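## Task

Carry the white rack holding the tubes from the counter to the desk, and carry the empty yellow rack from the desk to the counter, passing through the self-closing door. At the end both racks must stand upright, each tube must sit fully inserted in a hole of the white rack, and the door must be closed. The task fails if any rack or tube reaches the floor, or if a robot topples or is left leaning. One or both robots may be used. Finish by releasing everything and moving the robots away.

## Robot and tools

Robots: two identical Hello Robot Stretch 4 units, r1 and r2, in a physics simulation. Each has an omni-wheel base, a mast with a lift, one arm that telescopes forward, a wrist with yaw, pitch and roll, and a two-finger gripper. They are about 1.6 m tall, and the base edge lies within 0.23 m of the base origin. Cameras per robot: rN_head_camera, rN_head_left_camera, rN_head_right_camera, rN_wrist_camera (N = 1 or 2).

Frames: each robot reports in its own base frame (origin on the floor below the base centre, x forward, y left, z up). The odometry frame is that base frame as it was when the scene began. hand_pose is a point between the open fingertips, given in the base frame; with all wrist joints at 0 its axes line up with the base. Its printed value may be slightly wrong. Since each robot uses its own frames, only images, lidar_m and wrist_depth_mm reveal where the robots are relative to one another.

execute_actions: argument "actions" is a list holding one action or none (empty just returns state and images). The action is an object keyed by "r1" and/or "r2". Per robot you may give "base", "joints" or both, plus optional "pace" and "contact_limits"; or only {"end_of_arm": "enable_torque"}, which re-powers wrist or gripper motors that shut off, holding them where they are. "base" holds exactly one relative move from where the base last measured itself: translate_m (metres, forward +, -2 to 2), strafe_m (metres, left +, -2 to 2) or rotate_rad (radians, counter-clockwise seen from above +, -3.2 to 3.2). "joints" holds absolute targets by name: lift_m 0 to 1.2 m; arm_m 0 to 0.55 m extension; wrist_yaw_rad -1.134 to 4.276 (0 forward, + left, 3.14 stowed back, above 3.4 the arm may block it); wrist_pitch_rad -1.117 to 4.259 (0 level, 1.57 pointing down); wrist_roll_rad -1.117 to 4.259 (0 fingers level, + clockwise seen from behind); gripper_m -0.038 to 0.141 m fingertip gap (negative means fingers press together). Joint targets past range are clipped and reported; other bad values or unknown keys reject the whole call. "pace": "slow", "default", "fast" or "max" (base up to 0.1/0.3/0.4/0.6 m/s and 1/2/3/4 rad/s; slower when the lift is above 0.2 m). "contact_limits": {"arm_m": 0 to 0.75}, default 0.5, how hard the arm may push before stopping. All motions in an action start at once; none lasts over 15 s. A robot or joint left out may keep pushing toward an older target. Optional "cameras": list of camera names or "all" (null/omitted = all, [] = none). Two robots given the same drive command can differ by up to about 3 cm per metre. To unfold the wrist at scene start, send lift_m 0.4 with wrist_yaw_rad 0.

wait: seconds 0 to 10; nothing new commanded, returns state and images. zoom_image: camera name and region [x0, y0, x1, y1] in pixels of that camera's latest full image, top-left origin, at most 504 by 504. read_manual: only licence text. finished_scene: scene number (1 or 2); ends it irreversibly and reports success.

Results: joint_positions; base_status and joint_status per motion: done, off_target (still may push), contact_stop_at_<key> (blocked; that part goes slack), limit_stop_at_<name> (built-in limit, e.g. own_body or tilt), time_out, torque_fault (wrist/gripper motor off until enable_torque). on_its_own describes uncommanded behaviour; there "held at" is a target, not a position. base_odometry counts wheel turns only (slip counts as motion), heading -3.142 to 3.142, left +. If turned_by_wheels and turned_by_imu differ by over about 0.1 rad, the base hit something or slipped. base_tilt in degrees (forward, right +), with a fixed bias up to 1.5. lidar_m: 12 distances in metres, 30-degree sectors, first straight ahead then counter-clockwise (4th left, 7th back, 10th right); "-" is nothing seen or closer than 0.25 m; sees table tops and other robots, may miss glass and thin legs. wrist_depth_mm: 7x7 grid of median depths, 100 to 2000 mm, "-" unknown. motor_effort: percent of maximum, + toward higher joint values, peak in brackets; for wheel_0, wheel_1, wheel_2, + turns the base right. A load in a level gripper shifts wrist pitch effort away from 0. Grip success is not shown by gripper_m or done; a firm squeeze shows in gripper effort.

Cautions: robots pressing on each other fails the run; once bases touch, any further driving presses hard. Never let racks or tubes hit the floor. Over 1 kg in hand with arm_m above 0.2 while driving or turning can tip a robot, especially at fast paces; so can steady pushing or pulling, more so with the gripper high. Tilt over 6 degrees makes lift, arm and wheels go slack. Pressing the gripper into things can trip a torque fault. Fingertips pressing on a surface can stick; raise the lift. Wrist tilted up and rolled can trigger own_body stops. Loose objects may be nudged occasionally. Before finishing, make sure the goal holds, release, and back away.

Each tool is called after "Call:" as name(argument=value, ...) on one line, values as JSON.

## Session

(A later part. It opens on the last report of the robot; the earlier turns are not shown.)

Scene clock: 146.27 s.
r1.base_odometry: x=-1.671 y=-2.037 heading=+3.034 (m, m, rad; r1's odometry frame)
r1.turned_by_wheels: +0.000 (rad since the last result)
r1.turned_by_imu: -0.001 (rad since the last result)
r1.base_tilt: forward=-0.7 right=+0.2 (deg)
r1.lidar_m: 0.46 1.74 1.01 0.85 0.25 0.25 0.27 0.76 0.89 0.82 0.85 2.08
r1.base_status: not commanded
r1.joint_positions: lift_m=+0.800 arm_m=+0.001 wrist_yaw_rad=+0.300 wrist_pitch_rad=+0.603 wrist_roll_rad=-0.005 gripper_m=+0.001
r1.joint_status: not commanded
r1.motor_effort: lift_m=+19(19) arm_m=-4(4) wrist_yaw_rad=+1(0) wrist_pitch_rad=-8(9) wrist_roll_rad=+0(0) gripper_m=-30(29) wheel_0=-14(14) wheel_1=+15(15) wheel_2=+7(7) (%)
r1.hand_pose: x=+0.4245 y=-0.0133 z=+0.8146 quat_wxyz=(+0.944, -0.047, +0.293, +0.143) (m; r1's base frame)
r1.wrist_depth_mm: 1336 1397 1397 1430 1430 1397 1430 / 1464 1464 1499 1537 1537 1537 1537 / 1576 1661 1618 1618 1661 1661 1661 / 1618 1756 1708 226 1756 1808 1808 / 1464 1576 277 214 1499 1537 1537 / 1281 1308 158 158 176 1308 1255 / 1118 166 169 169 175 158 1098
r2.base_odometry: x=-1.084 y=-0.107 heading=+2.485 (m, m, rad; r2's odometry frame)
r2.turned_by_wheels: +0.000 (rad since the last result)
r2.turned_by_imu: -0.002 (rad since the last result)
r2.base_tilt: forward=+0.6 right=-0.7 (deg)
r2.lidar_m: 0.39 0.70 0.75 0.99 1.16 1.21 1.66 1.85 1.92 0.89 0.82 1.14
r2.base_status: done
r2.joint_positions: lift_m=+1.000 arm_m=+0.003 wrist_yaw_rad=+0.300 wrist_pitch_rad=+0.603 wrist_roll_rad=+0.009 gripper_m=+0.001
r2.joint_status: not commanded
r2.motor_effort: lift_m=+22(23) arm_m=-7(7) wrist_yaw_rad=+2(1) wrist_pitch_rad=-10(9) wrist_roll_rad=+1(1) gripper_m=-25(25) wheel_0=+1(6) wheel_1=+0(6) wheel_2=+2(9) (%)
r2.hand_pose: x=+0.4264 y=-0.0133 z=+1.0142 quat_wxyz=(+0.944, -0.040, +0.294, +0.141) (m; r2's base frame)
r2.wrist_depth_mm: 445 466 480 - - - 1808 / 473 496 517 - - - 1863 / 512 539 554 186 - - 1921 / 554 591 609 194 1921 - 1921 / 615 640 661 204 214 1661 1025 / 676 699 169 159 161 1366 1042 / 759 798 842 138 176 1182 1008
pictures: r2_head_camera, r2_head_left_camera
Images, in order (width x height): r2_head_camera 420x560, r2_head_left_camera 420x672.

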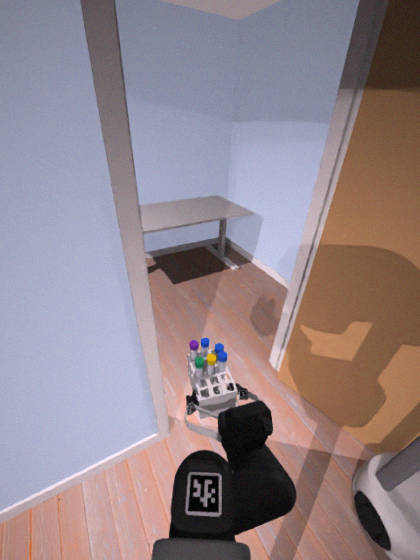

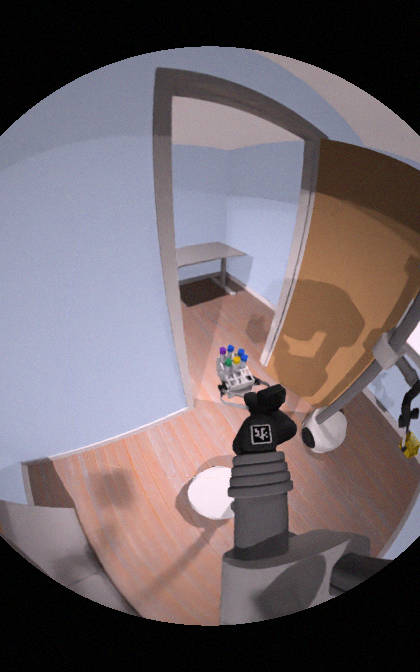

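Call:
execute_actions(actions=[{"r2":{"base":{"strafe_m":-0.1}}}], cameras=[])

Call:
execute_actions(actions=[{"r2":{"base":{"translate_m":0.5}}}], cameras=[])

Call:
execute_actions(actions=[{"r2":{"base":{"rotate_rad":0.45},"pace":"slow"}}], cameras=["r2_head_camera","r2_head_left_camera"])

Scene clock: 151.13 s.
r1.base_odometry: x=-1.671 y=-2.037 heading=+3.034 (m, m, rad; r1's odometry frame)
r1.turned_by_wheels: +0.000 (rad since the last result)
r1.turned_by_imu: -0.001 (rad since the last result)
r1.base_tilt: forward=-0.7 right=+0.2 (deg)
r1.lidar_m: 0.47 1.74 1.02 0.84 0.25 0.25 0.29 0.75 0.78 0.71 0.77 2.08
r1.base_status: not commanded
r1.joint_positions: lift_m=+0.800 arm_m=+0.001 wrist_yaw_rad=+0.300 wrist_pitch_rad=+0.603 wrist_roll_rad=-0.005 gripper_m=+0.001
r1.joint_status: not commanded
r1.motor_effort: lift_m=+19(19) arm_m=-4(4) wrist_yaw_rad=+0(0) wrist_pitch_rad=-8(10) wrist_roll_rad=+0(0) gripper_m=-29(30) wheel_0=-14(14) wheel_1=+15(15) wheel_2=+8(8) (%)
r1.hand_pose: x=+0.4245 y=-0.0133 z=+0.8146 quat_wxyz=(+0.944, -0.047, +0.293, +0.143) (m; r1's base frame)
r1.wrist_depth_mm: 1366 1397 1430 1430 1430 1397 1397 / 1464 1499 1499 1537 1537 1537 1537 / 1576 1618 1618 1618 1661 1661 1708 / 1618 1756 1708 227 1756 1808 1808 / 1464 1537 277 213 1499 1537 1537 / 1281 1281 158 158 176 1281 1255 / 1118 166 170 169 175 158 1118
r2.base_odometry: x=-1.023 y=-0.028 heading=+2.484 (m, m, rad; r2's odometry frame)
r2.turned_by_wheels: +0.000 (rad since the last result)
r2.turned_by_imu: -0.001 (rad since the last result)
r2.base_tilt: forward=+0.6 right=-0.8 (deg)
r2.lidar_m: 0.40 0.77 0.80 1.09 1.24 1.31 1.82 1.79 1.88 0.79 0.72 1.08
r2.base_status: done
r2.joint_positions: lift_m=+1.000 arm_m=+0.003 wrist_yaw_rad=+0.300 wrist_pitch_rad=+0.603 wrist_roll_rad=+0.009 gripper_m=+0.001
r2.joint_status: not commanded
r2.motor_effort: lift_m=+22(22) arm_m=-7(7) wrist_yaw_rad=+1(1) wrist_pitch_rad=-9(9) wrist_roll_rad=+1(1) gripper_m=-26(26) wheel_0=-1(8) wheel_1=-1(8) wheel_2=+0(0) (%)
r2.hand_pose: x=+0.4264 y=-0.0133 z=+1.0142 quat_wxyz=(+0.944, -0.040, +0.294, +0.141) (m; r2's base frame)
r2.wrist_depth_mm: 488 504 - - - - 1756 / 521 539 - - - - 1756 / 564 585 647 185 - - 891 / 615 640 668 195 1921 - 904 / 668 707 715 204 215 1708 878 / 750 759 169 159 162 1060 917 / 820 866 917 139 175 1160 946
pictures: none
No camera images: the call's "cameras" was empty. Leave "cameras" out to get every camera's image.

Scene clock: 154.30 s.
r1.base_odometry: x=-1.671 y=-2.037 heading=+3.034 (m, m, rad; r1's odometry frame)
r1.turned_by_wheels: +0.000 (rad since the last result)
r1.turned_by_imu: -0.001 (rad since the last result)
r1.base_tilt: forward=-0.7 right=+0.1 (deg)
r1.lidar_m: 0.47 1.73 1.03 0.84 0.25 0.25 0.30 0.76 0.64 0.65 2.22 2.09
r1.base_status: not commanded
r1.joint_positions: lift_m=+0.800 arm_m=+0.001 wrist_yaw_rad=+0.300 wrist_pitch_rad=+0.603 wrist_roll_rad=-0.005 gripper_m=+0.001
r1.joint_status: not commanded
r1.motor_effort: lift_m=+19(19) arm_m=-4(4) wrist_yaw_rad=+0(0) wrist_pitch_rad=-9(9) wrist_roll_rad=+0(0) gripper_m=-31(31) wheel_0=-14(14) wheel_1=+15(15) wheel_2=+8(7) (%)
r1.hand_pose: x=+0.4245 y=-0.0133 z=+0.8146 quat_wxyz=(+0.944, -0.047, +0.293, +0.143) (m; r1's base frame)
r1.wrist_depth_mm: 1397 1397 1430 1430 1397 1397 1397 / 1464 1464 1537 1499 1537 1499 1537 / 1537 1618 1661 1618 1661 1661 1708 / 1576 1756 1756 227 1756 1808 1863 / 1464 1537 276 213 1499 1618 1537 / 1308 1281 158 158 176 1281 1281 / 1098 166 170 169 175 159 1098
r2.base_odometry: x=-1.419 y=+0.277 heading=+2.485 (m, m, rad; r2's odometry frame)
r2.turned_by_wheels: +0.000 (rad since the last result)
r2.turned_by_imu: -0.002 (rad since the last result)
r2.base_tilt: forward=+0.5 right=-0.8 (deg)
r2.lidar_m: 0.40 1.68 0.35 0.49 1.32 1.56 2.17 2.22 0.75 0.64 0.72 0.73
r2.base_status: done
r2.joint_positions: lift_m=+1.000 arm_m=+0.003 wrist_yaw_rad=+0.300 wrist_pitch_rad=+0.603 wrist_roll_rad=+0.009 gripper_m=+0.001
r2.joint_status: not commanded
r2.motor_effort: lift_m=+22(22) arm_m=-6(7) wrist_yaw_rad=+0(0) wrist_pitch_rad=-10(9) wrist_roll_rad=+2(1) gripper_m=-25(24) wheel_0=+1(5) wheel_1=+2(6) wheel_2=+0(9) (%)
r2.hand_pose: x=+0.4264 y=-0.0133 z=+1.0142 quat_wxyz=(+0.944, -0.040, +0.294, +0.141) (m; r2's base frame)
r2.wrist_depth_mm: 1808 1921 - - - 1921 1464 / - - 1661 1576 1808 1808 1499 / - - - 187 - - 1537 / - - - 195 1921 - 1576 / 1756 1756 1708 205 214 1708 1537 / 1430 1464 169 159 162 1336 1397 / 1281 1229 1229 138 175 1182 647
pictures: none
No camera images: the call's "cameras" was empty. Leave "cameras" out to get every camera's image.

Scene clock: 155.93 s.
r1.base_odometry: x=-1.671 y=-2.037 heading=+3.034 (m, m, rad; r1's odometry frame)
r1.turned_by_wheels: +0.000 (rad since the last result)
r1.turned_by_imu: +0.000 (rad since the last result)
r1.base_tilt: forward=-0.7 right=+0.2 (deg)
r1.lidar_m: 0.46 1.73 1.03 0.85 0.27 0.25 0.30 0.75 0.63 0.65 2.20 2.07
r1.base_status: not commanded
r1.joint_positions: lift_m=+0.800 arm_m=+0.001 wrist_yaw_rad=+0.300 wrist_pitch_rad=+0.603 wrist_roll_rad=-0.005 gripper_m=+0.001
r1.joint_status: not commanded
r1.motor_effort: lift_m=+19(19) arm_m=-4(4) wrist_yaw_rad=+0(0) wrist_pitch_rad=-10(10) wrist_roll_rad=+0(0) gripper_m=-30(31) wheel_0=-14(14) wheel_1=+14(15) wheel_2=+7(7) (%)
r1.hand_pose: x=+0.4245 y=-0.0133 z=+0.8146 quat_wxyz=(+0.944, -0.047, +0.293, +0.143) (m; r1's base frame)
r1.wrist_depth_mm: 1366 1366 1430 1397 1430 1464 1430 / 1464 1499 1499 1537 1537 1537 1537 / 1576 1618 1661 1618 1661 1661 1708 / 1537 1756 1708 226 1756 1756 1756 / 1499 1576 276 213 1499 1537 1499 / 1255 1281 158 158 176 1281 1281 / 1118 166 170 169 175 159 1118
r2.base_odometry: x=-1.419 y=+0.277 heading=+2.934 (m, m, rad; r2's odometry frame)
r2.turned_by_wheels: +0.449 (rad since the last result)
r2.turned_by_imu: +0.444 (rad since the last result)
r2.base_tilt: forward=+0.6 right=-0.9 (deg)
r2.lidar_m: 0.41 0.36 0.46 1.06 1.52 1.99 2.22 0.84 0.62 0.72 0.72 1.83
r2.base_status: done
r2.joint_positions: lift_m=+1.000 arm_m=+0.003 wrist_yaw_rad=+0.300 wrist_pitch_rad=+0.603 wrist_roll_rad=+0.009 gripper_m=+0.001
r2.joint_status: not commanded
r2.motor_effort: lift_m=+22(22) arm_m=-7(6) wrist_yaw_rad=+0(1) wrist_pitch_rad=-9(9) wrist_roll_rad=+1(1) gripper_m=-25(25) wheel_0=-3(5) wheel_1=-2(5) wheel_2=-2(9) (%)
r2.hand_pose: x=+0.4264 y=-0.0133 z=+1.0142 quat_wxyz=(+0.944, -0.040, +0.294, +0.141) (m; r2's base frame)
r2.wrist_depth_mm: 209 - - - - 1808 1708 / 214 - - - 1576 1576 1661 / 223 - - 186 - - - / 234 317 - 196 1983 - - / 243 307 1661 206 214 1708 1661 / 246 294 169 159 161 1336 1397 / 268 327 469 139 175 1160 1205
pictures: r2_head_camera, r2_head_left_camera
Images, in order (width x height): r2_head_camera 420x560, r2_head_left_camera 420x672.

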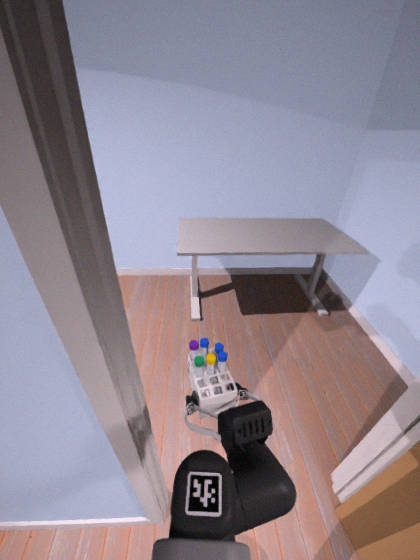

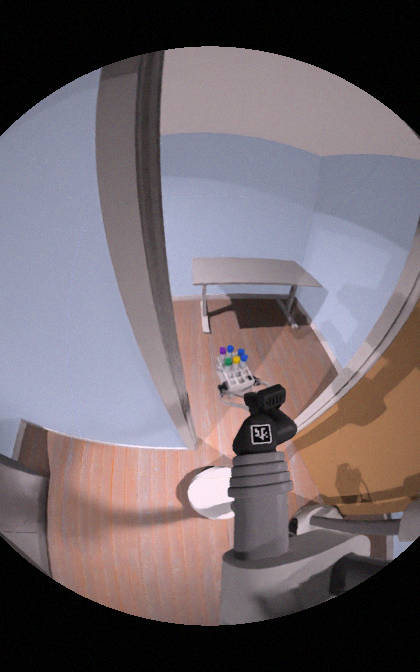

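Call:
execute_actions(actions=[{"r2":{"base":{"strafe_m":-0.22}}}], cameras=["r2_head_camera"])

Call:
execute_actions(actions=[{"r2":{"base":{"translate_m":1.0}}}], cameras=["r2_head_camera","r1_head_left_camera"])

Scene clock: 160.47 s.
r1.base_odometry: x=-1.671 y=-2.037 heading=+3.034 (m, m, rad; r1's odometry frame)
r1.turned_by_wheels: +0.000 (rad since the last result)
r1.turned_by_imu: -0.001 (rad since the last result)
r1.base_tilt: forward=-0.7 right=+0.2 (deg)
r1.lidar_m: 0.46 1.74 1.03 0.84 0.25 0.25 0.28 0.61 0.45 0.54 2.21 2.06
r1.base_status: not commanded
r1.joint_positions: lift_m=+0.800 arm_m=+0.001 wrist_yaw_rad=+0.300 wrist_pitch_rad=+0.603 wrist_roll_rad=-0.005 gripper_m=+0.001
r1.joint_status: not commanded
r1.motor_effort: lift_m=+19(19) arm_m=-4(4) wrist_yaw_rad=+0(0) wrist_pitch_rad=-9(9) wrist_roll_rad=+0(0) gripper_m=-29(28) wheel_0=-14(14) wheel_1=+15(15) wheel_2=+8(7) (%)
r1.hand_pose: x=+0.4245 y=-0.0133 z=+0.8146 quat_wxyz=(+0.944, -0.047, +0.293, +0.143) (m; r1's base frame)
r1.wrist_depth_mm: 1366 1366 1397 1430 1430 1430 1430 / 1464 1499 1499 1537 1537 1537 1537 / 1576 1618 1618 1618 1618 1618 1708 / 1618 1808 1708 226 1808 1808 1863 / 1464 1499 277 213 1499 1537 1537 / 1281 1281 158 158 176 1281 1281 / 1098 166 169 169 175 159 1118
r2.base_odometry: x=-1.374 y=+0.492 heading=+2.934 (m, m, rad; r2's odometry frame)
r2.turned_by_wheels: +0.000 (rad since the last result)
r2.turned_by_imu: -0.001 (rad since the last result)
r2.base_tilt: forward=+0.5 right=-0.9 (deg)
r2.lidar_m: 0.39 0.52 0.48 1.15 1.76 2.27 2.19 0.50 0.44 0.52 0.51 0.63
r2.base_status: done
r2.joint_positions: lift_m=+1.000 arm_m=+0.003 wrist_yaw_rad=+0.300 wrist_pitch_rad=+0.603 wrist_roll_rad=+0.009 gripper_m=+0.001
r2.joint_status: not commanded
r2.motor_effort: lift_m=+22(22) arm_m=-7(7) wrist_yaw_rad=+0(2) wrist_pitch_rad=-11(9) wrist_roll_rad=+0(1) gripper_m=-24(25) wheel_0=-1(9) wheel_1=-1(9) wheel_2=+0(2) (%)
r2.hand_pose: x=+0.4264 y=-0.0133 z=+1.0142 quat_wxyz=(+0.944, -0.040, +0.294, +0.141) (m; r2's base frame)
r2.wrist_depth_mm: - - - - - 1863 1756 / - - - - 1618 1618 1661 / - - - 189 - - - / - - - 196 1983 - - / 1618 1756 1661 206 215 1661 1661 / 484 1464 169 159 162 1397 1397 / 492 1205 1255 138 176 1182 1205
pictures: r2_head_camera
Images, in order (width x height): r2_head_camera 420x560.

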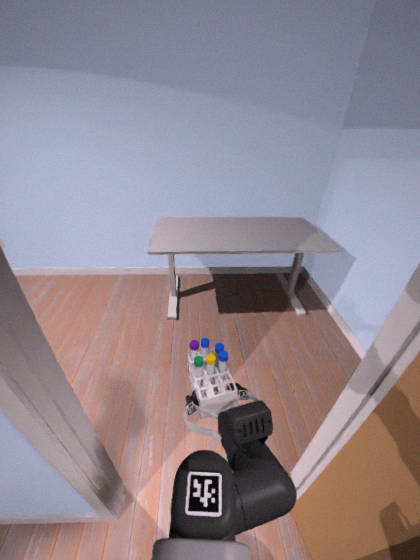

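Scene clock: 165.30 s.
r1.base_odometry: x=-1.671 y=-2.037 heading=+3.034 (m, m, rad; r1's odometry frame)
r1.turned_by_wheels: +0.000 (rad since the last result)
r1.turned_by_imu: -0.001 (rad since the last result)
r1.base_tilt: forward=-0.7 right=+0.2 (deg)
r1.lidar_m: 0.45 1.72 1.03 0.87 0.25 0.25 0.29 0.75 1.19 1.68 2.20 2.08
r1.base_status: not commanded
r1.joint_positions: lift_m=+0.800 arm_m=+0.001 wrist_yaw_rad=+0.300 wrist_pitch_rad=+0.603 wrist_roll_rad=-0.005 gripper_m=+0.001
r1.joint_status: not commanded
r1.motor_effort: lift_m=+19(19) arm_m=-4(4) wrist_yaw_rad=+0(0) wrist_pitch_rad=-8(9) wrist_roll_rad=+0(0) gripper_m=-28(30) wheel_0=-14(14) wheel_1=+15(15) wheel_2=+8(7) (%)
r1.hand_pose: x=+0.4245 y=-0.0133 z=+0.8146 quat_wxyz=(+0.944, -0.047, +0.293, +0.143) (m; r1's base frame)
r1.wrist_depth_mm: 1336 1366 1397 1430 1397 1430 1430 / 1430 1499 1499 1499 1537 1499 1537 / 1537 1618 1618 1618 1661 1661 1708 / 1576 1756 1708 227 1756 1808 1808 / 1499 1537 277 213 1499 1576 1537 / 1281 1308 158 158 176 1281 1281 / 1098 166 170 169 175 159 1118
r2.base_odometry: x=-2.352 y=+0.699 heading=+2.934 (m, m, rad; r2's odometry frame)
r2.turned_by_wheels: +0.000 (rad since the last result)
r2.turned_by_imu: -0.002 (rad since the last result)
r2.base_tilt: forward=+0.6 right=-1.0 (deg)
r2.lidar_m: 0.40 0.71 2.00 2.45 0.70 0.62 1.37 0.65 0.61 1.24 1.20 0.76
r2.base_status: done
r2.joint_positions: lift_m=+1.000 arm_m=+0.003 wrist_yaw_rad=+0.300 wrist_pitch_rad=+0.603 wrist_roll_rad=+0.009 gripper_m=+0.001
r2.joint_status: not commanded
r2.motor_effort: lift_m=+22(22) arm_m=-7(7) wrist_yaw_rad=-1(0) wrist_pitch_rad=-10(9) wrist_roll_rad=+1(1) gripper_m=-25(25) wheel_0=+0(5) wheel_1=+1(5) wheel_2=+2(9) (%)
r2.hand_pose: x=+0.4264 y=-0.0133 z=+1.0142 quat_wxyz=(+0.944, -0.040, +0.294, +0.141) (m; r2's base frame)
r2.wrist_depth_mm: 1430 1366 1255 1205 1118 1060 1008 / 1537 1464 1430 1281 1182 1118 1078 / 1708 1618 1464 187 991 1098 1098 / - 1808 854 195 759 842 831 / 1756 1661 723 206 215 676 676 / 1464 1430 169 159 162 580 591 / 1281 1182 1229 138 175 1182 1182
pictures: r1_head_left_camera, r2_head_camera
Images, in order (width x height): r1_head_left_camera 420x672, r2_head_camera 420x560.

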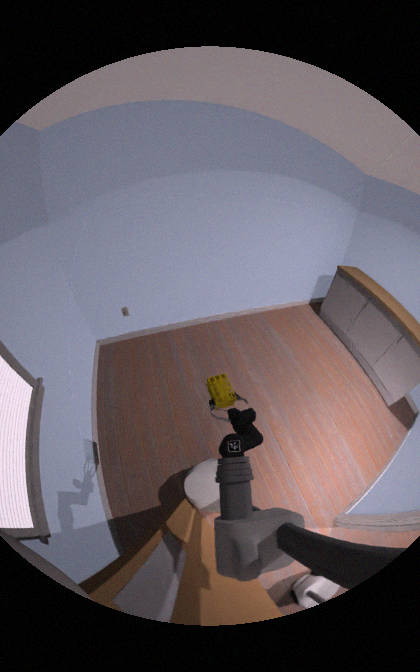

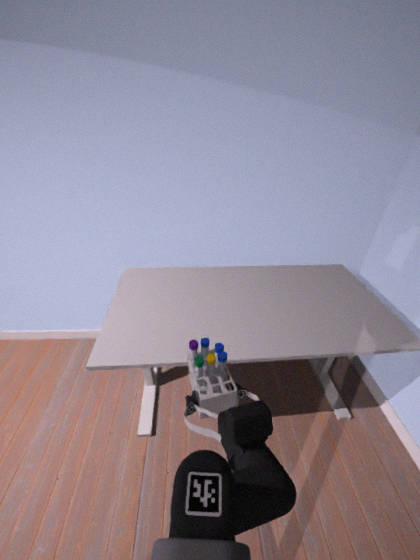

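Call:
execute_actions(actions=[{"r1":{"base":{"strafe_m":-1.2},"joints":{"lift_m":1.0},"pace":"slow"},"r2":{"joints":{"arm_m":0.5,"wrist_yaw_rad":0,"lift_m":0.77},"pace":"slow"}}], cameras=["r2_head_camera","r1_head_left_camera","r2_wrist_camera"])

Call:
execute_actions(actions=[{"r1":{"base":{"rotate_rad":-1.3},"joints":{"wrist_yaw_rad":0},"pace":"slow"},"r2":{"joints":{"lift_m":0.735},"pace":"slow"}}], cameras=["r1_head_camera","r1_head_left_camera","r2_wrist_camera"])

action 0: r1: "base": strafe_m = -1.2 would last too long for one action: at the pace "slow" strafe_m can be at most 0.78 in either direction: name a faster pace, or command the rest in another action

Scene clock: 173.70 s.
r1.base_odometry: x=-1.671 y=-2.037 heading=+1.735 (m, m, rad; r1's odometry frame)
r1.turned_by_wheels: -1.300 (rad since the last result)
r1.turned_by_imu: -1.318 (rad since the last result)
r1.base_tilt: forward=-0.7 right=+0.1 (deg)
r1.lidar_m: 0.45 2.29 1.83 1.73 1.30 0.92 0.84 0.91 0.25 0.40 1.20 1.18
r1.base_status: done
r1.joint_positions: lift_m=+0.800 arm_m=+0.001 wrist_yaw_rad=+0.000 wrist_pitch_rad=+0.603 wrist_roll_rad=-0.005 gripper_m=+0.001
r1.joint_status: all done
r1.motor_effort: lift_m=+19(19) arm_m=-4(4) wrist_yaw_rad=+0(5) wrist_pitch_rad=-9(10) wrist_roll_rad=+0(0) gripper_m=-31(30) wheel_0=+1(11) wheel_1=-1(18) wheel_2=+4(14) (%)
r1.hand_pose: x=+0.4093 y=-0.0874 z=+0.8146 quat_wxyz=(+0.955, -0.002, +0.297, +0.001) (m; r1's base frame)
r1.wrist_depth_mm: 1863 1863 1863 1921 - 1499 1060 / 1983 1983 1983 - - 1537 1098 / - - - - - 1537 1078 / 1983 1983 1808 227 1921 1537 1078 / 1499 1499 277 213 1499 1464 1098 / 1308 1308 158 158 176 1255 1098 / 1098 166 169 169 176 158 1042
r2.base_odometry: x=-2.352 y=+0.699 heading=+2.934 (m, m, rad; r2's odometry frame)
r2.turned_by_wheels: +0.000 (rad since the last result)
r2.turned_by_imu: -0.001 (rad since the last result)
r2.base_tilt: forward=+0.6 right=-1.0 (deg)
r2.lidar_m: 0.42 0.70 1.99 2.48 0.74 0.63 1.28 0.64 0.60 1.21 1.17 0.78
r2.base_status: not commanded
r2.joint_positions: lift_m=+0.735 arm_m=+0.003 wrist_yaw_rad=+0.300 wrist_pitch_rad=+0.603 wrist_roll_rad=+0.009 gripper_m=+0.001
r2.joint_status: all done
r2.motor_effort: lift_m=+14(19) arm_m=-7(7) wrist_yaw_rad=-2(0) wrist_pitch_rad=-10(9) wrist_roll_rad=+1(0) gripper_m=-24(25) wheel_0=+0(1) wheel_1=+2(2) wheel_2=+2(1) (%)
r2.hand_pose: x=+0.4264 y=-0.0133 z=+0.7499 quat_wxyz=(+0.944, -0.040, +0.294, +0.141) (m; r2's base frame)
r2.wrist_depth_mm: 1397 1397 1255 1182 1098 1060 1008 / 1576 1464 741 715 707 707 707 / 1708 1576 569 186 477 480 480 / 1661 1708 1618 195 1366 1366 1255 / 1397 1336 1308 206 214 1336 1281 / 1138 1138 169 159 162 1078 1098 / 991 946 946 138 175 917 946
pictures: r1_head_camera, r1_head_left_camera, r2_wrist_camera
Images, in order (width x height): r1_head_camera 420x560, r1_head_left_camera 420x672, r2_wrist_camera 616x392.

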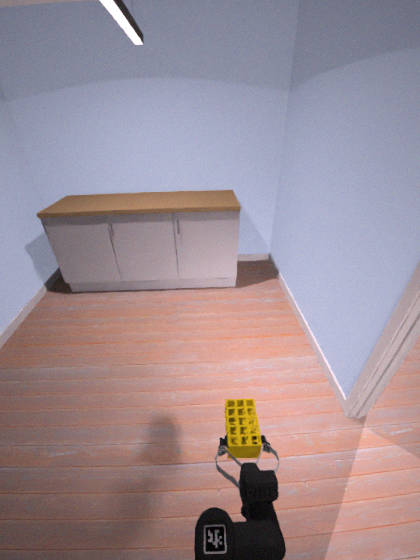

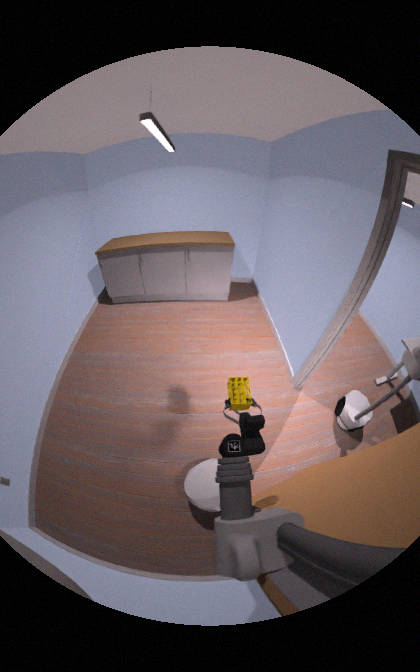

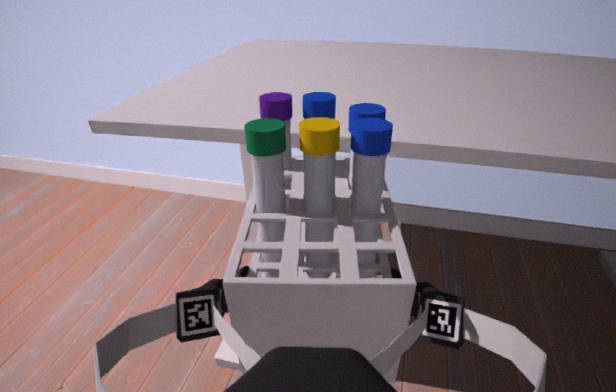

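Lucky. Continue.

Call:
execute_actions(actions=[{"r1":{"base":{"translate_m":0.75},"joints":{"lift_m":1.0},"pace":"slow"},"r2":{"joints":{"lift_m":0.79,"wrist_yaw_rad":0},"pace":"slow"}}], cameras=["r1_head_right_camera"])

Call:
execute_actions(actions=[{"r1":{"base":{"translate_m":0.8}},"r2":{"joints":{"arm_m":0.5},"pace":"slow"}}], cameras=["r1_head_camera","r1_head_right_camera","r2_wrist_camera","r2_head_camera"])

Scene clock: 187.33 s.
r1.base_odometry: x=-1.794 y=-1.297 heading=+1.735 (m, m, rad; r1's odometry frame)
r1.turned_by_wheels: +0.000 (rad since the last result)
r1.turned_by_imu: -0.003 (rad since the last result)
r1.base_tilt: forward=-0.7 right=+0.1 (deg)
r1.lidar_m: 0.45 1.48 1.85 1.74 1.81 1.68 1.63 1.25 0.89 0.76 0.87 1.17
r1.base_status: done
r1.joint_positions: lift_m=+1.000 arm_m=+0.001 wrist_yaw_rad=+0.000 wrist_pitch_rad=+0.603 wrist_roll_rad=-0.005 gripper_m=+0.001
r1.joint_status: all done
r1.motor_effort: lift_m=+24(25) arm_m=-4(4) wrist_yaw_rad=+1(0) wrist_pitch_rad=-8(10) wrist_roll_rad=+0(0) gripper_m=-30(31) wheel_0=+4(5) wheel_1=+3(5) wheel_2=-3(4) (%)
r1.hand_pose: x=+0.4092 y=-0.0875 z=+1.0142 quat_wxyz=(+0.955, -0.002, +0.297, +0.001) (m; r1's base frame)
r1.wrist_depth_mm: 1661 1661 1708 1708 1808 1430 1025 / 1229 1229 1255 1281 1921 1464 1025 / 1308 1308 1308 1336 - 1537 1060 / 1430 1430 1430 226 - 1537 1060 / 1576 1537 277 213 1808 1537 1060 / 1537 1576 158 158 176 1430 1060 / 1336 166 169 169 175 159 1060
r2.base_odometry: x=-2.352 y=+0.699 heading=+2.934 (m, m, rad; r2's odometry frame)
r2.turned_by_wheels: +0.000 (rad since the last result)
r2.turned_by_imu: -0.002 (rad since the last result)
r2.base_tilt: forward=+0.5 right=-0.9 (deg)
r2.lidar_m: 0.39 0.70 2.01 2.48 0.74 0.56 0.48 0.53 0.60 1.21 1.19 0.77
r2.base_status: not commanded
r2.joint_positions: lift_m=+0.790 arm_m=+0.003 wrist_yaw_rad=+0.000 wrist_pitch_rad=+0.603 wrist_roll_rad=+0.009 gripper_m=+0.001
r2.joint_status: all done
r2.motor_effort: lift_m=+22(23) arm_m=-7(7) wrist_yaw_rad=+0(1) wrist_pitch_rad=-11(9) wrist_roll_rad=+0(1) gripper_m=-24(24) wheel_0=+0(1) wheel_1=+1(1) wheel_2=+2(1) (%)
r2.hand_pose: x=+0.4112 y=-0.0874 z=+0.8041 quat_wxyz=(+0.955, +0.004, +0.297, -0.001) (m; r2's base frame)
r2.wrist_depth_mm: 1118 1160 1182 1205 1182 1205 1229 / 1229 976 917 904 904 891 917 / 654 640 627 186 554 609 609 / 1464 960 1464 195 1499 1576 1118 / 1430 1397 1336 205 214 1397 1281 / 1205 1205 169 159 162 1138 1138 / 1042 976 1008 138 175 976 991
pictures: r1_head_right_camera
Images, in order (width x height): r1_head_right_camera 420x672.

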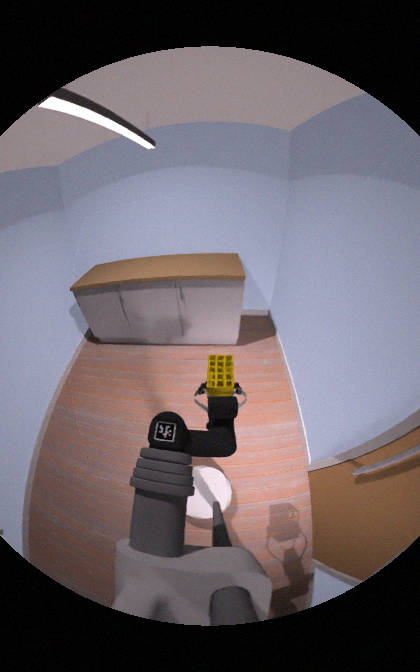

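Scene clock: 193.60 s.
r1.base_odometry: x=-1.925 y=-0.508 heading=+1.735 (m, m, rad; r1's odometry frame)
r1.turned_by_wheels: +0.000 (rad since the last result)
r1.turned_by_imu: -0.002 (rad since the last result)
r1.base_tilt: forward=-0.7 right=+0.2 (deg)
r1.lidar_m: 0.43 0.67 0.91 1.77 1.84 2.46 2.42 1.11 0.85 0.81 0.87 0.69
r1.base_status: done
r1.joint_positions: lift_m=+1.000 arm_m=+0.001 wrist_yaw_rad=+0.000 wrist_pitch_rad=+0.603 wrist_roll_rad=-0.005 gripper_m=+0.001
r1.joint_status: not commanded
r1.motor_effort: lift_m=+22(24) arm_m=-4(4) wrist_yaw_rad=+2(1) wrist_pitch_rad=-8(9) wrist_roll_rad=+0(0) gripper_m=-30(32) wheel_0=+2(6) wheel_1=+0(6) wheel_2=+1(9) (%)
r1.hand_pose: x=+0.4092 y=-0.0875 z=+1.0143 quat_wxyz=(+0.955, -0.002, +0.297, +0.001) (m; r1's base frame)
r1.wrist_depth_mm: 946 976 976 1008 1025 1025 991 / 1008 1025 1025 1042 1098 1098 991 / 732 715 707 715 750 1182 1008 / 539 539 500 227 539 1281 1008 / 544 554 276 213 569 1397 1025 / 609 603 158 158 176 1366 1025 / 676 166 170 169 175 159 1025
r2.base_odometry: x=-2.352 y=+0.699 heading=+2.934 (m, m, rad; r2's odometry frame)
r2.turned_by_wheels: +0.000 (rad since the last result)
r2.turned_by_imu: -0.001 (rad since the last result)
r2.base_tilt: forward=+0.5 right=-0.8 (deg)
r2.lidar_m: 0.70 0.71 1.99 2.48 0.76 0.55 0.51 0.51 0.62 1.24 1.21 0.79
r2.base_status: not commanded
r2.joint_positions: lift_m=+0.790 arm_m=+0.499 wrist_yaw_rad=+0.000 wrist_pitch_rad=+0.603 wrist_roll_rad=+0.009 gripper_m=+0.001
r2.joint_status: all done
r2.motor_effort: lift_m=+23(23) arm_m=+7(4) wrist_yaw_rad=+0(1) wrist_pitch_rad=-9(11) wrist_roll_rad=+1(1) gripper_m=-24(26) wheel_0=+0(0) wheel_1=+1(1) wheel_2=+2(2) (%)
r2.hand_pose: x=+0.9072 y=-0.0874 z=+0.8041 quat_wxyz=(+0.955, +0.004, +0.297, -0.001) (m; r2's base frame)
r2.wrist_depth_mm: 707 723 732 741 741 750 759 / 759 778 788 768 788 798 798 / 640 627 615 185 535 597 603 / 473 469 466 195 418 455 452 / 377 377 362 206 214 366 362 / 312 314 169 159 161 296 304 / 273 259 268 138 175 253 259
pictures: r1_head_camera, r1_head_right_camera, r2_head_camera, r2_wrist_camera
Images, in order (width x height): r1_head_camera 420x560, r1_head_right_camera 420x672, r2_head_camera 420x560, r2_wrist_camera 616x392.

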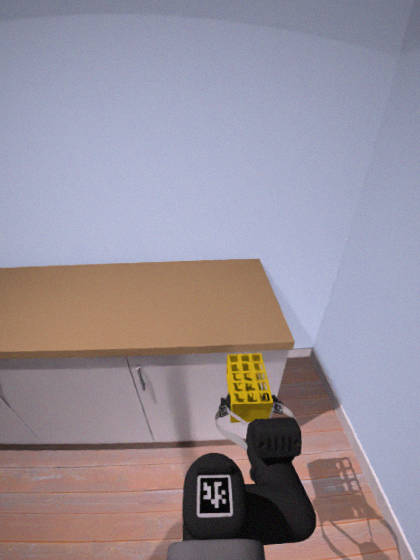

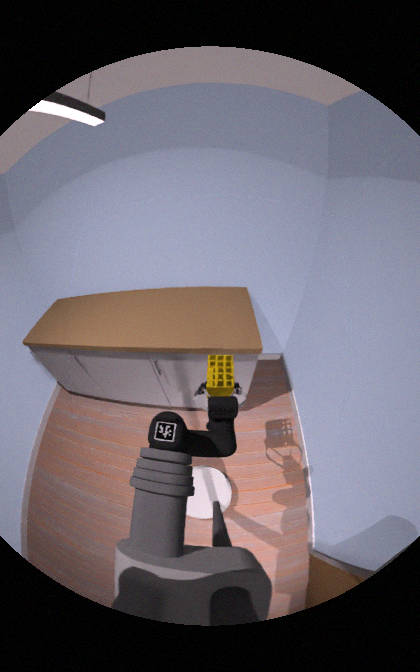

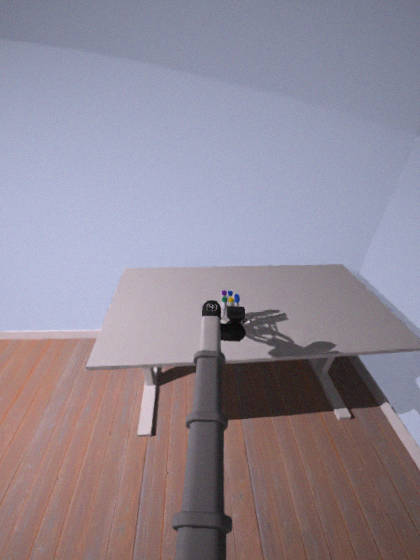

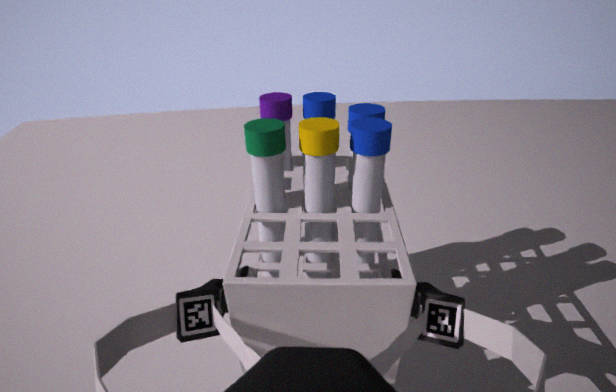

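Call:
execute_actions(actions=[{"r1":{"base":{"strafe_m":0.3},"joints":{"arm_m":0.5},"pace":"slow"},"r2":{"joints":{"lift_m":0.745},"pace":"slow"}}], cameras=["r2_wrist_camera"])

Call:
execute_actions(actions=[{"r1":{"joints":{"lift_m":0.93},"pace":"slow"},"r2":{"joints":{"gripper_m":0.14}}}], cameras=["r1_wrist_camera","r2_wrist_camera","r1_head_camera"])

Scene clock: 203.43 s.
r1.base_odometry: x=-2.221 y=-0.557 heading=+1.735 (m, m, rad; r1's odometry frame)
r1.turned_by_wheels: +0.000 (rad since the last result)
r1.turned_by_imu: -0.002 (rad since the last result)
r1.base_tilt: forward=-0.7 right=+0.2 (deg)
r1.lidar_m: 0.64 0.68 0.91 1.47 1.53 2.04 2.45 1.65 1.20 1.12 1.16 0.69
r1.base_status: done
r1.joint_positions: lift_m=+1.000 arm_m=+0.499 wrist_yaw_rad=+0.000 wrist_pitch_rad=+0.603 wrist_roll_rad=-0.005 gripper_m=+0.001
r1.joint_status: all done
r1.motor_effort: lift_m=+22(23) arm_m=+6(6) wrist_yaw_rad=+0(1) wrist_pitch_rad=-9(10) wrist_roll_rad=+1(0) gripper_m=-29(29) wheel_0=-1(6) wheel_1=+1(8) wheel_2=+0(1) (%)
r1.hand_pose: x=+0.9074 y=-0.0874 z=+1.0143 quat_wxyz=(+0.955, -0.002, +0.297, +0.001) (m; r1's base frame)
r1.wrist_depth_mm: 496 504 512 521 525 535 535 / 535 544 549 559 569 574 580 / 574 591 597 597 615 621 634 / 530 535 484 226 530 530 530 / 427 433 277 213 413 427 427 / 355 357 158 158 176 355 355 / 306 166 170 169 175 159 310
r2.base_odometry: x=-2.352 y=+0.699 heading=+2.934 (m, m, rad; r2's odometry frame)
r2.turned_by_wheels: +0.000 (rad since the last result)
r2.turned_by_imu: -0.002 (rad since the last result)
r2.base_tilt: forward=+0.5 right=-0.8 (deg)
r2.lidar_m: 0.70 0.70 2.00 2.46 0.73 0.55 0.51 0.53 0.63 1.24 1.20 0.77
r2.base_status: not commanded
r2.joint_positions: lift_m=+0.745 arm_m=+0.499 wrist_yaw_rad=+0.000 wrist_pitch_rad=+0.603 wrist_roll_rad=+0.009 gripper_m=+0.001
r2.joint_status: all done
r2.motor_effort: lift_m=+13(22) arm_m=+7(7) wrist_yaw_rad=+0(0) wrist_pitch_rad=-9(10) wrist_roll_rad=+0(0) gripper_m=-25(26) wheel_0=+1(0) wheel_1=+1(1) wheel_2=+2(1) (%)
r2.hand_pose: x=+0.9072 y=-0.0874 z=+0.7599 quat_wxyz=(+0.955, +0.004, +0.297, -0.001) (m; r2's base frame)
r2.wrist_depth_mm: 715 715 732 741 750 750 759 / 750 759 759 732 732 732 741 / 530 521 508 185 442 496 496 / 394 392 384 195 347 377 373 / 312 312 300 205 214 303 300 / 258 258 169 159 162 244 250 / 224 214 221 139 175 210 216
pictures: r2_wrist_camera
Images, in order (width x height): r2_wrist_camera 616x392.

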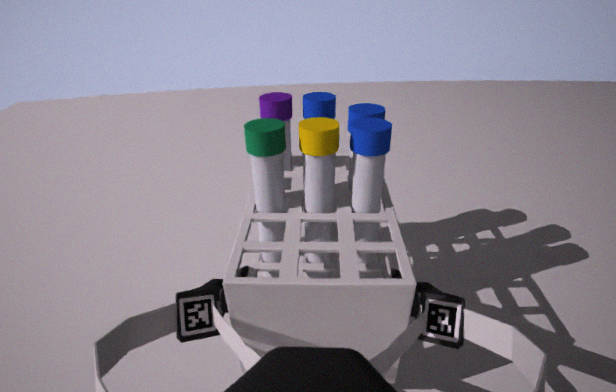

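Scene clock: 205.80 s.
r1.base_odometry: x=-2.221 y=-0.557 heading=+1.735 (m, m, rad; r1's odometry frame)
r1.turned_by_wheels: +0.000 (rad since the last result)
r1.turned_by_imu: -0.001 (rad since the last result)
r1.base_tilt: forward=-0.7 right=+0.2 (deg)
r1.lidar_m: 0.64 0.68 0.93 1.48 1.52 2.06 2.43 1.66 1.17 1.11 1.13 0.69
r1.base_status: not commanded
r1.joint_positions: lift_m=+0.930 arm_m=+0.499 wrist_yaw_rad=+0.000 wrist_pitch_rad=+0.603 wrist_roll_rad=-0.005 gripper_m=+0.001
r1.joint_status: all done
r1.motor_effort: lift_m=+13(20) arm_m=+6(6) wrist_yaw_rad=+0(0) wrist_pitch_rad=-8(9) wrist_roll_rad=+0(0) gripper_m=-31(31) wheel_0=-1(1) wheel_1=+1(1) wheel_2=+0(0) (%)
r1.hand_pose: x=+0.9075 y=-0.0874 z=+0.9450 quat_wxyz=(+0.955, -0.002, +0.297, +0.001) (m; r1's base frame)
r1.wrist_depth_mm: 496 508 512 521 521 535 535 / 535 544 554 559 569 569 574 / 559 530 521 521 521 525 535 / 399 402 366 227 399 399 397 / 322 322 277 213 307 322 320 / 266 268 158 158 176 267 266 / 229 166 169 169 175 159 230
r2.base_odometry: x=-2.352 y=+0.699 heading=+2.934 (m, m, rad; r2's odometry frame)
r2.turned_by_wheels: +0.000 (rad since the last result)
r2.turned_by_imu: +0.000 (rad since the last result)
r2.base_tilt: forward=+0.6 right=-1.0 (deg)
r2.lidar_m: 0.70 0.71 2.01 2.46 0.72 0.55 0.51 0.52 0.62 1.24 1.19 0.76
r2.base_status: not commanded
r2.joint_positions: lift_m=+0.745 arm_m=+0.499 wrist_yaw_rad=+0.000 wrist_pitch_rad=+0.603 wrist_roll_rad=+0.009 gripper_m=+0.140
r2.joint_status: all done
r2.motor_effort: lift_m=+13(13) arm_m=+7(7) wrist_yaw_rad=-1(1) wrist_pitch_rad=-7(9) wrist_roll_rad=+0(0) gripper_m=+0(24) wheel_0=+1(1) wheel_1=+1(2) wheel_2=+2(2) (%)
r2.hand_pose: x=+0.9074 y=-0.0874 z=+0.7601 quat_wxyz=(+0.955, +0.004, +0.297, -0.001) (m; r2's base frame)
r2.wrist_depth_mm: 707 715 732 732 750 750 759 / 750 750 759 768 732 741 750 / 535 525 512 241 473 500 500 / 397 392 389 224 364 379 375 / 314 312 312 231 285 304 303 / 258 252 194 183 182 207 251 / 226 221 223 119 214 218 220
pictures: r1_head_camera, r1_wrist_camera, r2_wrist_camera
Images, in order (width x height): r1_head_camera 420x560, r1_wrist_camera 616x392, r2_wrist_camera 616x392.

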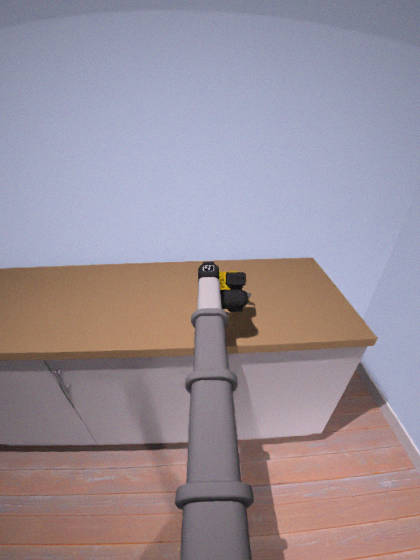

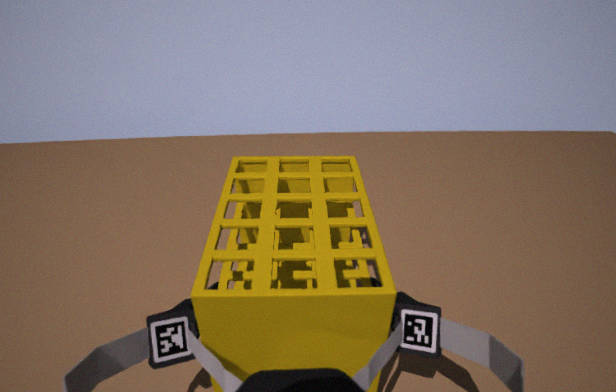

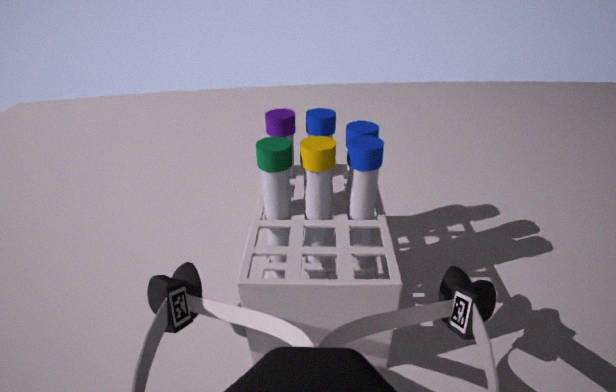

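Check tube heights with a level view.

Call:
execute_actions(actions=[{"r1":{"joints":{"lift_m":0.925,"gripper_m":0.14}},"r2":{"joints":{"arm_m":0.25}}}], cameras=[])

Call:
execute_actions(actions=[{"r1":{"joints":{"arm_m":0.0}},"r2":{"joints":{"wrist_pitch_rad":0,"lift_m":0.63}}}], cameras=["r1_wrist_camera","r2_wrist_camera","r1_head_right_camera"])

Call:
zoom_image(camera="r2_wrist_camera", region=[200,90,440,330])

Scene clock: 212.13 s.
r1.base_odometry: x=-2.221 y=-0.557 heading=+1.735 (m, m, rad; r1's odometry frame)
r1.turned_by_wheels: +0.000 (rad since the last result)
r1.turned_by_imu: -0.001 (rad since the last result)
r1.base_tilt: forward=-0.8 right=+0.2 (deg)
r1.lidar_m: 0.64 0.67 0.91 1.47 1.55 2.05 2.45 1.67 1.19 1.12 1.15 0.68
r1.base_status: not commanded
r1.joint_positions: lift_m=+0.925 arm_m=+0.499 wrist_yaw_rad=+0.000 wrist_pitch_rad=+0.602 wrist_roll_rad=-0.005 gripper_m=+0.140
r1.joint_status: all done
r1.motor_effort: lift_m=+14(13) arm_m=+6(6) wrist_yaw_rad=+0(1) wrist_pitch_rad=-8(8) wrist_roll_rad=+0(0) gripper_m=+0(30) wheel_0=-1(1) wheel_1=+1(1) wheel_2=+0(0) (%)
r1.hand_pose: x=+0.9076 y=-0.0874 z=+0.9402 quat_wxyz=(+0.955, -0.002, +0.297, +0.001) (m; r1's base frame)
r1.wrist_depth_mm: 496 504 512 521 530 530 535 / 535 544 549 559 564 580 569 / 525 521 517 512 512 517 517 / 392 392 375 286 392 392 392 / 314 315 301 218 315 314 314 / 259 218 183 183 198 252 258 / 225 224 209 155 224 224 225
r2.base_odometry: x=-2.352 y=+0.699 heading=+2.934 (m, m, rad; r2's odometry frame)
r2.turned_by_wheels: +0.000 (rad since the last result)
r2.turned_by_imu: -0.001 (rad since the last result)
r2.base_tilt: forward=+0.5 right=-0.9 (deg)
r2.lidar_m: 0.70 0.72 1.99 2.47 0.71 0.56 0.49 0.52 0.61 1.24 1.21 0.78
r2.base_status: not commanded
r2.joint_positions: lift_m=+0.745 arm_m=+0.251 wrist_yaw_rad=+0.000 wrist_pitch_rad=+0.602 wrist_roll_rad=+0.009 gripper_m=+0.140
r2.joint_status: all done
r2.motor_effort: lift_m=+13(13) arm_m=-7(6) wrist_yaw_rad=+1(2) wrist_pitch_rad=-5(7) wrist_roll_rad=+1(0) gripper_m=+0(0) wheel_0=+1(1) wheel_1=+1(2) wheel_2=+2(1) (%)
r2.hand_pose: x=+0.6598 y=-0.0874 z=+0.7601 quat_wxyz=(+0.955, +0.004, +0.297, -0.001) (m; r2's base frame)
r2.wrist_depth_mm: 917 931 946 946 976 976 976 / 960 798 768 430 732 741 759 / 539 525 517 410 500 504 504 / 394 394 389 387 382 379 377 / 314 315 322 322 329 332 931 / 1138 842 1078 1138 1138 208 1042 / 976 960 1025 119 1008 960 960
pictures: none
No camera images: the call's "cameras" was empty. Leave "cameras" out to get every camera's image.

Scene clock: 214.67 s.
r1.base_odometry: x=-2.221 y=-0.557 heading=+1.735 (m, m, rad; r1's odometry frame)
r1.turned_by_wheels: +0.000 (rad since the last result)
r1.turned_by_imu: -0.001 (rad since the last result)
r1.base_tilt: forward=-0.7 right=+0.2 (deg)
r1.lidar_m: 0.64 0.68 0.91 1.47 1.53 2.03 2.44 1.67 1.17 1.11 1.16 0.68
r1.base_status: not commanded
r1.joint_positions: lift_m=+0.925 arm_m=+0.001 wrist_yaw_rad=+0.000 wrist_pitch_rad=+0.602 wrist_roll_rad=-0.005 gripper_m=+0.140
r1.joint_status: all done
r1.motor_effort: lift_m=+14(13) arm_m=-6(6) wrist_yaw_rad=+0(0) wrist_pitch_rad=-7(8) wrist_roll_rad=+0(0) gripper_m=-1(2) wheel_0=-1(1) wheel_1=+1(1) wheel_2=+0(0) (%)
r1.hand_pose: x=+0.4097 y=-0.0874 z=+0.9402 quat_wxyz=(+0.955, -0.002, +0.297, +0.001) (m; r1's base frame)
r1.wrist_depth_mm: 946 960 976 991 1008 1025 1025 / 809 788 768 647 768 778 1098 / 530 530 521 521 521 521 525 / 459 466 500 504 512 525 525 / 535 544 554 559 564 574 580 / 603 217 603 621 603 621 668 / 661 668 668 155 707 732 1205
r2.base_odometry: x=-2.352 y=+0.699 heading=+2.934 (m, m, rad; r2's odometry frame)
r2.turned_by_wheels: +0.000 (rad since the last result)
r2.turned_by_imu: -0.001 (rad since the last result)
r2.base_tilt: forward=+0.5 right=-0.9 (deg)
r2.lidar_m: 0.72 0.72 1.98 2.46 0.72 0.55 0.51 0.52 0.60 1.23 1.20 0.79
r2.base_status: not commanded
r2.joint_positions: lift_m=+0.630 arm_m=+0.251 wrist_yaw_rad=+0.000 wrist_pitch_rad=+0.003 wrist_roll_rad=+0.009 gripper_m=+0.140
r2.joint_status: all done
r2.motor_effort: lift_m=+13(14) arm_m=-7(7) wrist_yaw_rad=+0(0) wrist_pitch_rad=-8(13) wrist_roll_rad=+0(1) gripper_m=+0(0) wheel_0=+1(1) wheel_1=+1(1) wheel_2=+2(1) (%)
r2.hand_pose: x=+0.7106 y=-0.0874 z=+0.8078 quat_wxyz=(+1.000, +0.004, +0.001, +0.000) (m; r2's base frame)
r2.wrist_depth_mm: 1042 1060 1078 1060 1098 1098 1098 / 1042 1060 1060 1098 1098 1098 1098 / 1025 1042 1060 1060 1078 1098 1118 / 1042 1042 1060 1060 1060 1098 1098 / 1042 1042 1042 449 1060 1078 1098 / 449 415 392 392 397 207 469 / 309 298 330 119 334 307 310
pictures: r1_head_right_camera, r1_wrist_camera, r2_wrist_camera
Images, in order (width x height): r1_head_right_camera 420x672, r1_wrist_camera 616x392, r2_wrist_camera 616x392.

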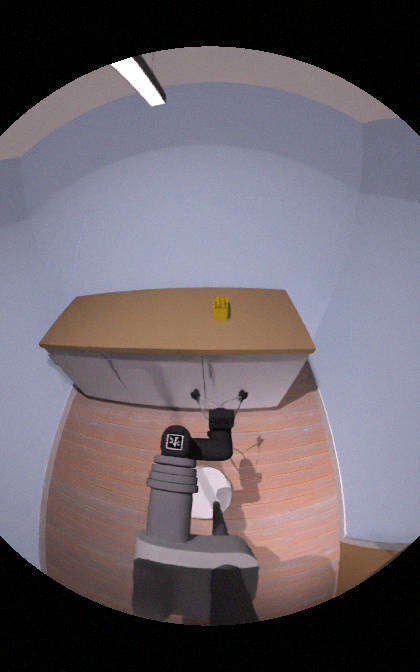

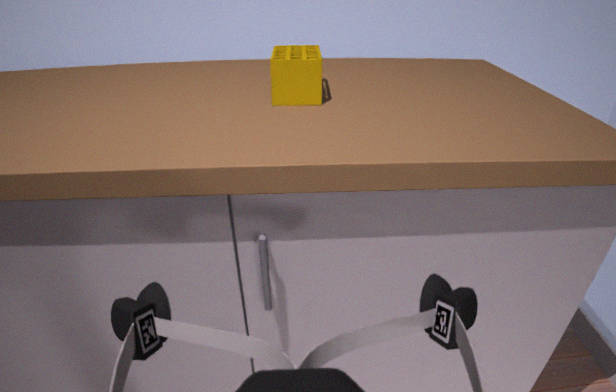

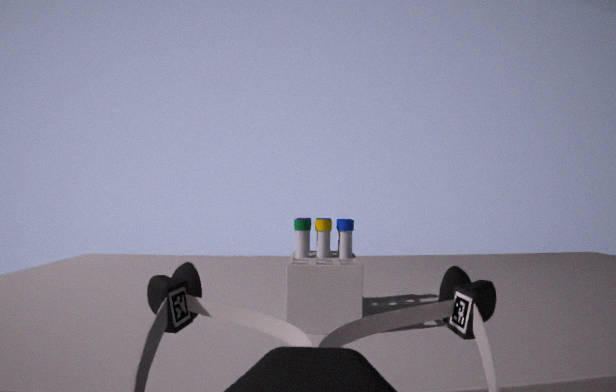

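Region (200, 90, 440, 330) of r2_wrist_camera's 616x392 image, scaled by 2.100.

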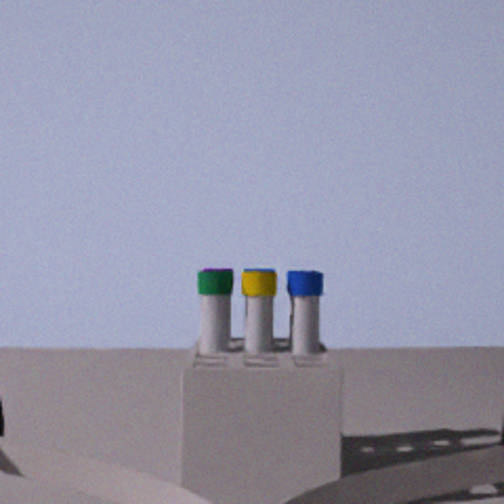

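All level. Door reads shut.

Call:
execute_actions(actions=[{"r2":{"joints":{"arm_m":0.0}}}], cameras=[])

Call:
finished_scene(scene=1)

Scene clock: 219.70 s.
r1.base_odometry: x=-2.221 y=-0.557 heading=+1.735 (m, m, rad; r1's odometry frame)
r1.turned_by_wheels: +0.000 (rad since the last result)
r1.turned_by_imu: -0.001 (rad since the last result)
r1.base_tilt: forward=-0.7 right=+0.2 (deg)
r1.lidar_m: 0.64 0.68 0.93 1.47 1.52 2.04 2.45 1.66 1.20 1.10 1.15 0.68
r1.base_status: not commanded
r1.joint_positions: lift_m=+0.925 arm_m=+0.001 wrist_yaw_rad=+0.000 wrist_pitch_rad=+0.602 wrist_roll_rad=-0.005 gripper_m=+0.140
r1.joint_status: not commanded
r1.motor_effort: lift_m=+13(14) arm_m=-6(6) wrist_yaw_rad=+1(0) wrist_pitch_rad=-7(7) wrist_roll_rad=+0(0) gripper_m=-1(0) wheel_0=-1(1) wheel_1=+1(1) wheel_2=+0(0) (%)
r1.hand_pose: x=+0.4097 y=-0.0874 z=+0.9402 quat_wxyz=(+0.955, -0.002, +0.297, +0.001) (m; r1's base frame)
r1.wrist_depth_mm: 946 960 976 976 1008 1025 1042 / 809 778 768 634 759 768 1098 / 530 521 521 517 517 521 525 / 462 466 500 504 512 525 530 / 535 544 544 559 564 580 585 / 597 217 603 621 603 621 668 / 676 661 668 155 707 715 1205
r2.base_odometry: x=-2.352 y=+0.699 heading=+2.934 (m, m, rad; r2's odometry frame)
r2.turned_by_wheels: +0.000 (rad since the last result)
r2.turned_by_imu: -0.001 (rad since the last result)
r2.base_tilt: forward=+0.6 right=-0.9 (deg)
r2.lidar_m: 0.70 0.71 1.98 2.46 0.71 0.55 0.52 0.54 0.60 1.23 1.18 0.77
r2.base_status: not commanded
r2.joint_positions: lift_m=+0.630 arm_m=+0.003 wrist_yaw_rad=+0.000 wrist_pitch_rad=+0.003 wrist_roll_rad=+0.009 gripper_m=+0.140
r2.joint_status: all done
joint sent to its limit — the command would take r2.arm_m past its lower limit, so that joint was sent only as far as its limit.
r2.motor_effort: lift_m=+13(13) arm_m=-7(6) wrist_yaw_rad=+0(0) wrist_pitch_rad=-7(8) wrist_roll_rad=+0(0) gripper_m=+0(0) wheel_0=+1(0) wheel_1=+1(1) wheel_2=+2(1) (%)
r2.hand_pose: x=+0.4621 y=-0.0875 z=+0.8079 quat_wxyz=(+1.000, +0.004, +0.001, +0.000) (m; r2's base frame)
r2.wrist_depth_mm: 1281 1308 1336 1308 1336 1336 1366 / 1281 1308 1308 1308 1336 1366 1366 / 1281 1281 1281 1308 1336 1366 1336 / 1255 1281 1255 1308 1308 1308 1336 / 1229 1060 1098 750 1118 1118 1078 / 517 484 500 504 559 207 621 / 1255 1255 1281 119 1308 1308 1308
pictures: none
No camera images: the call's "cameras" was empty. Leave "cameras" out to get every camera's image.

The scene is finished: the task was done.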